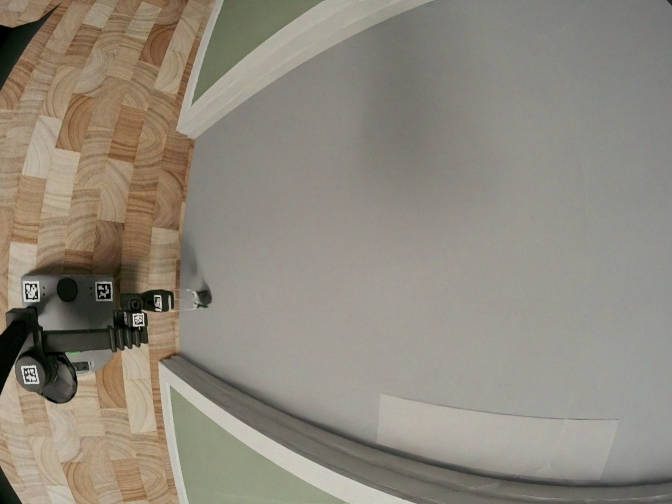

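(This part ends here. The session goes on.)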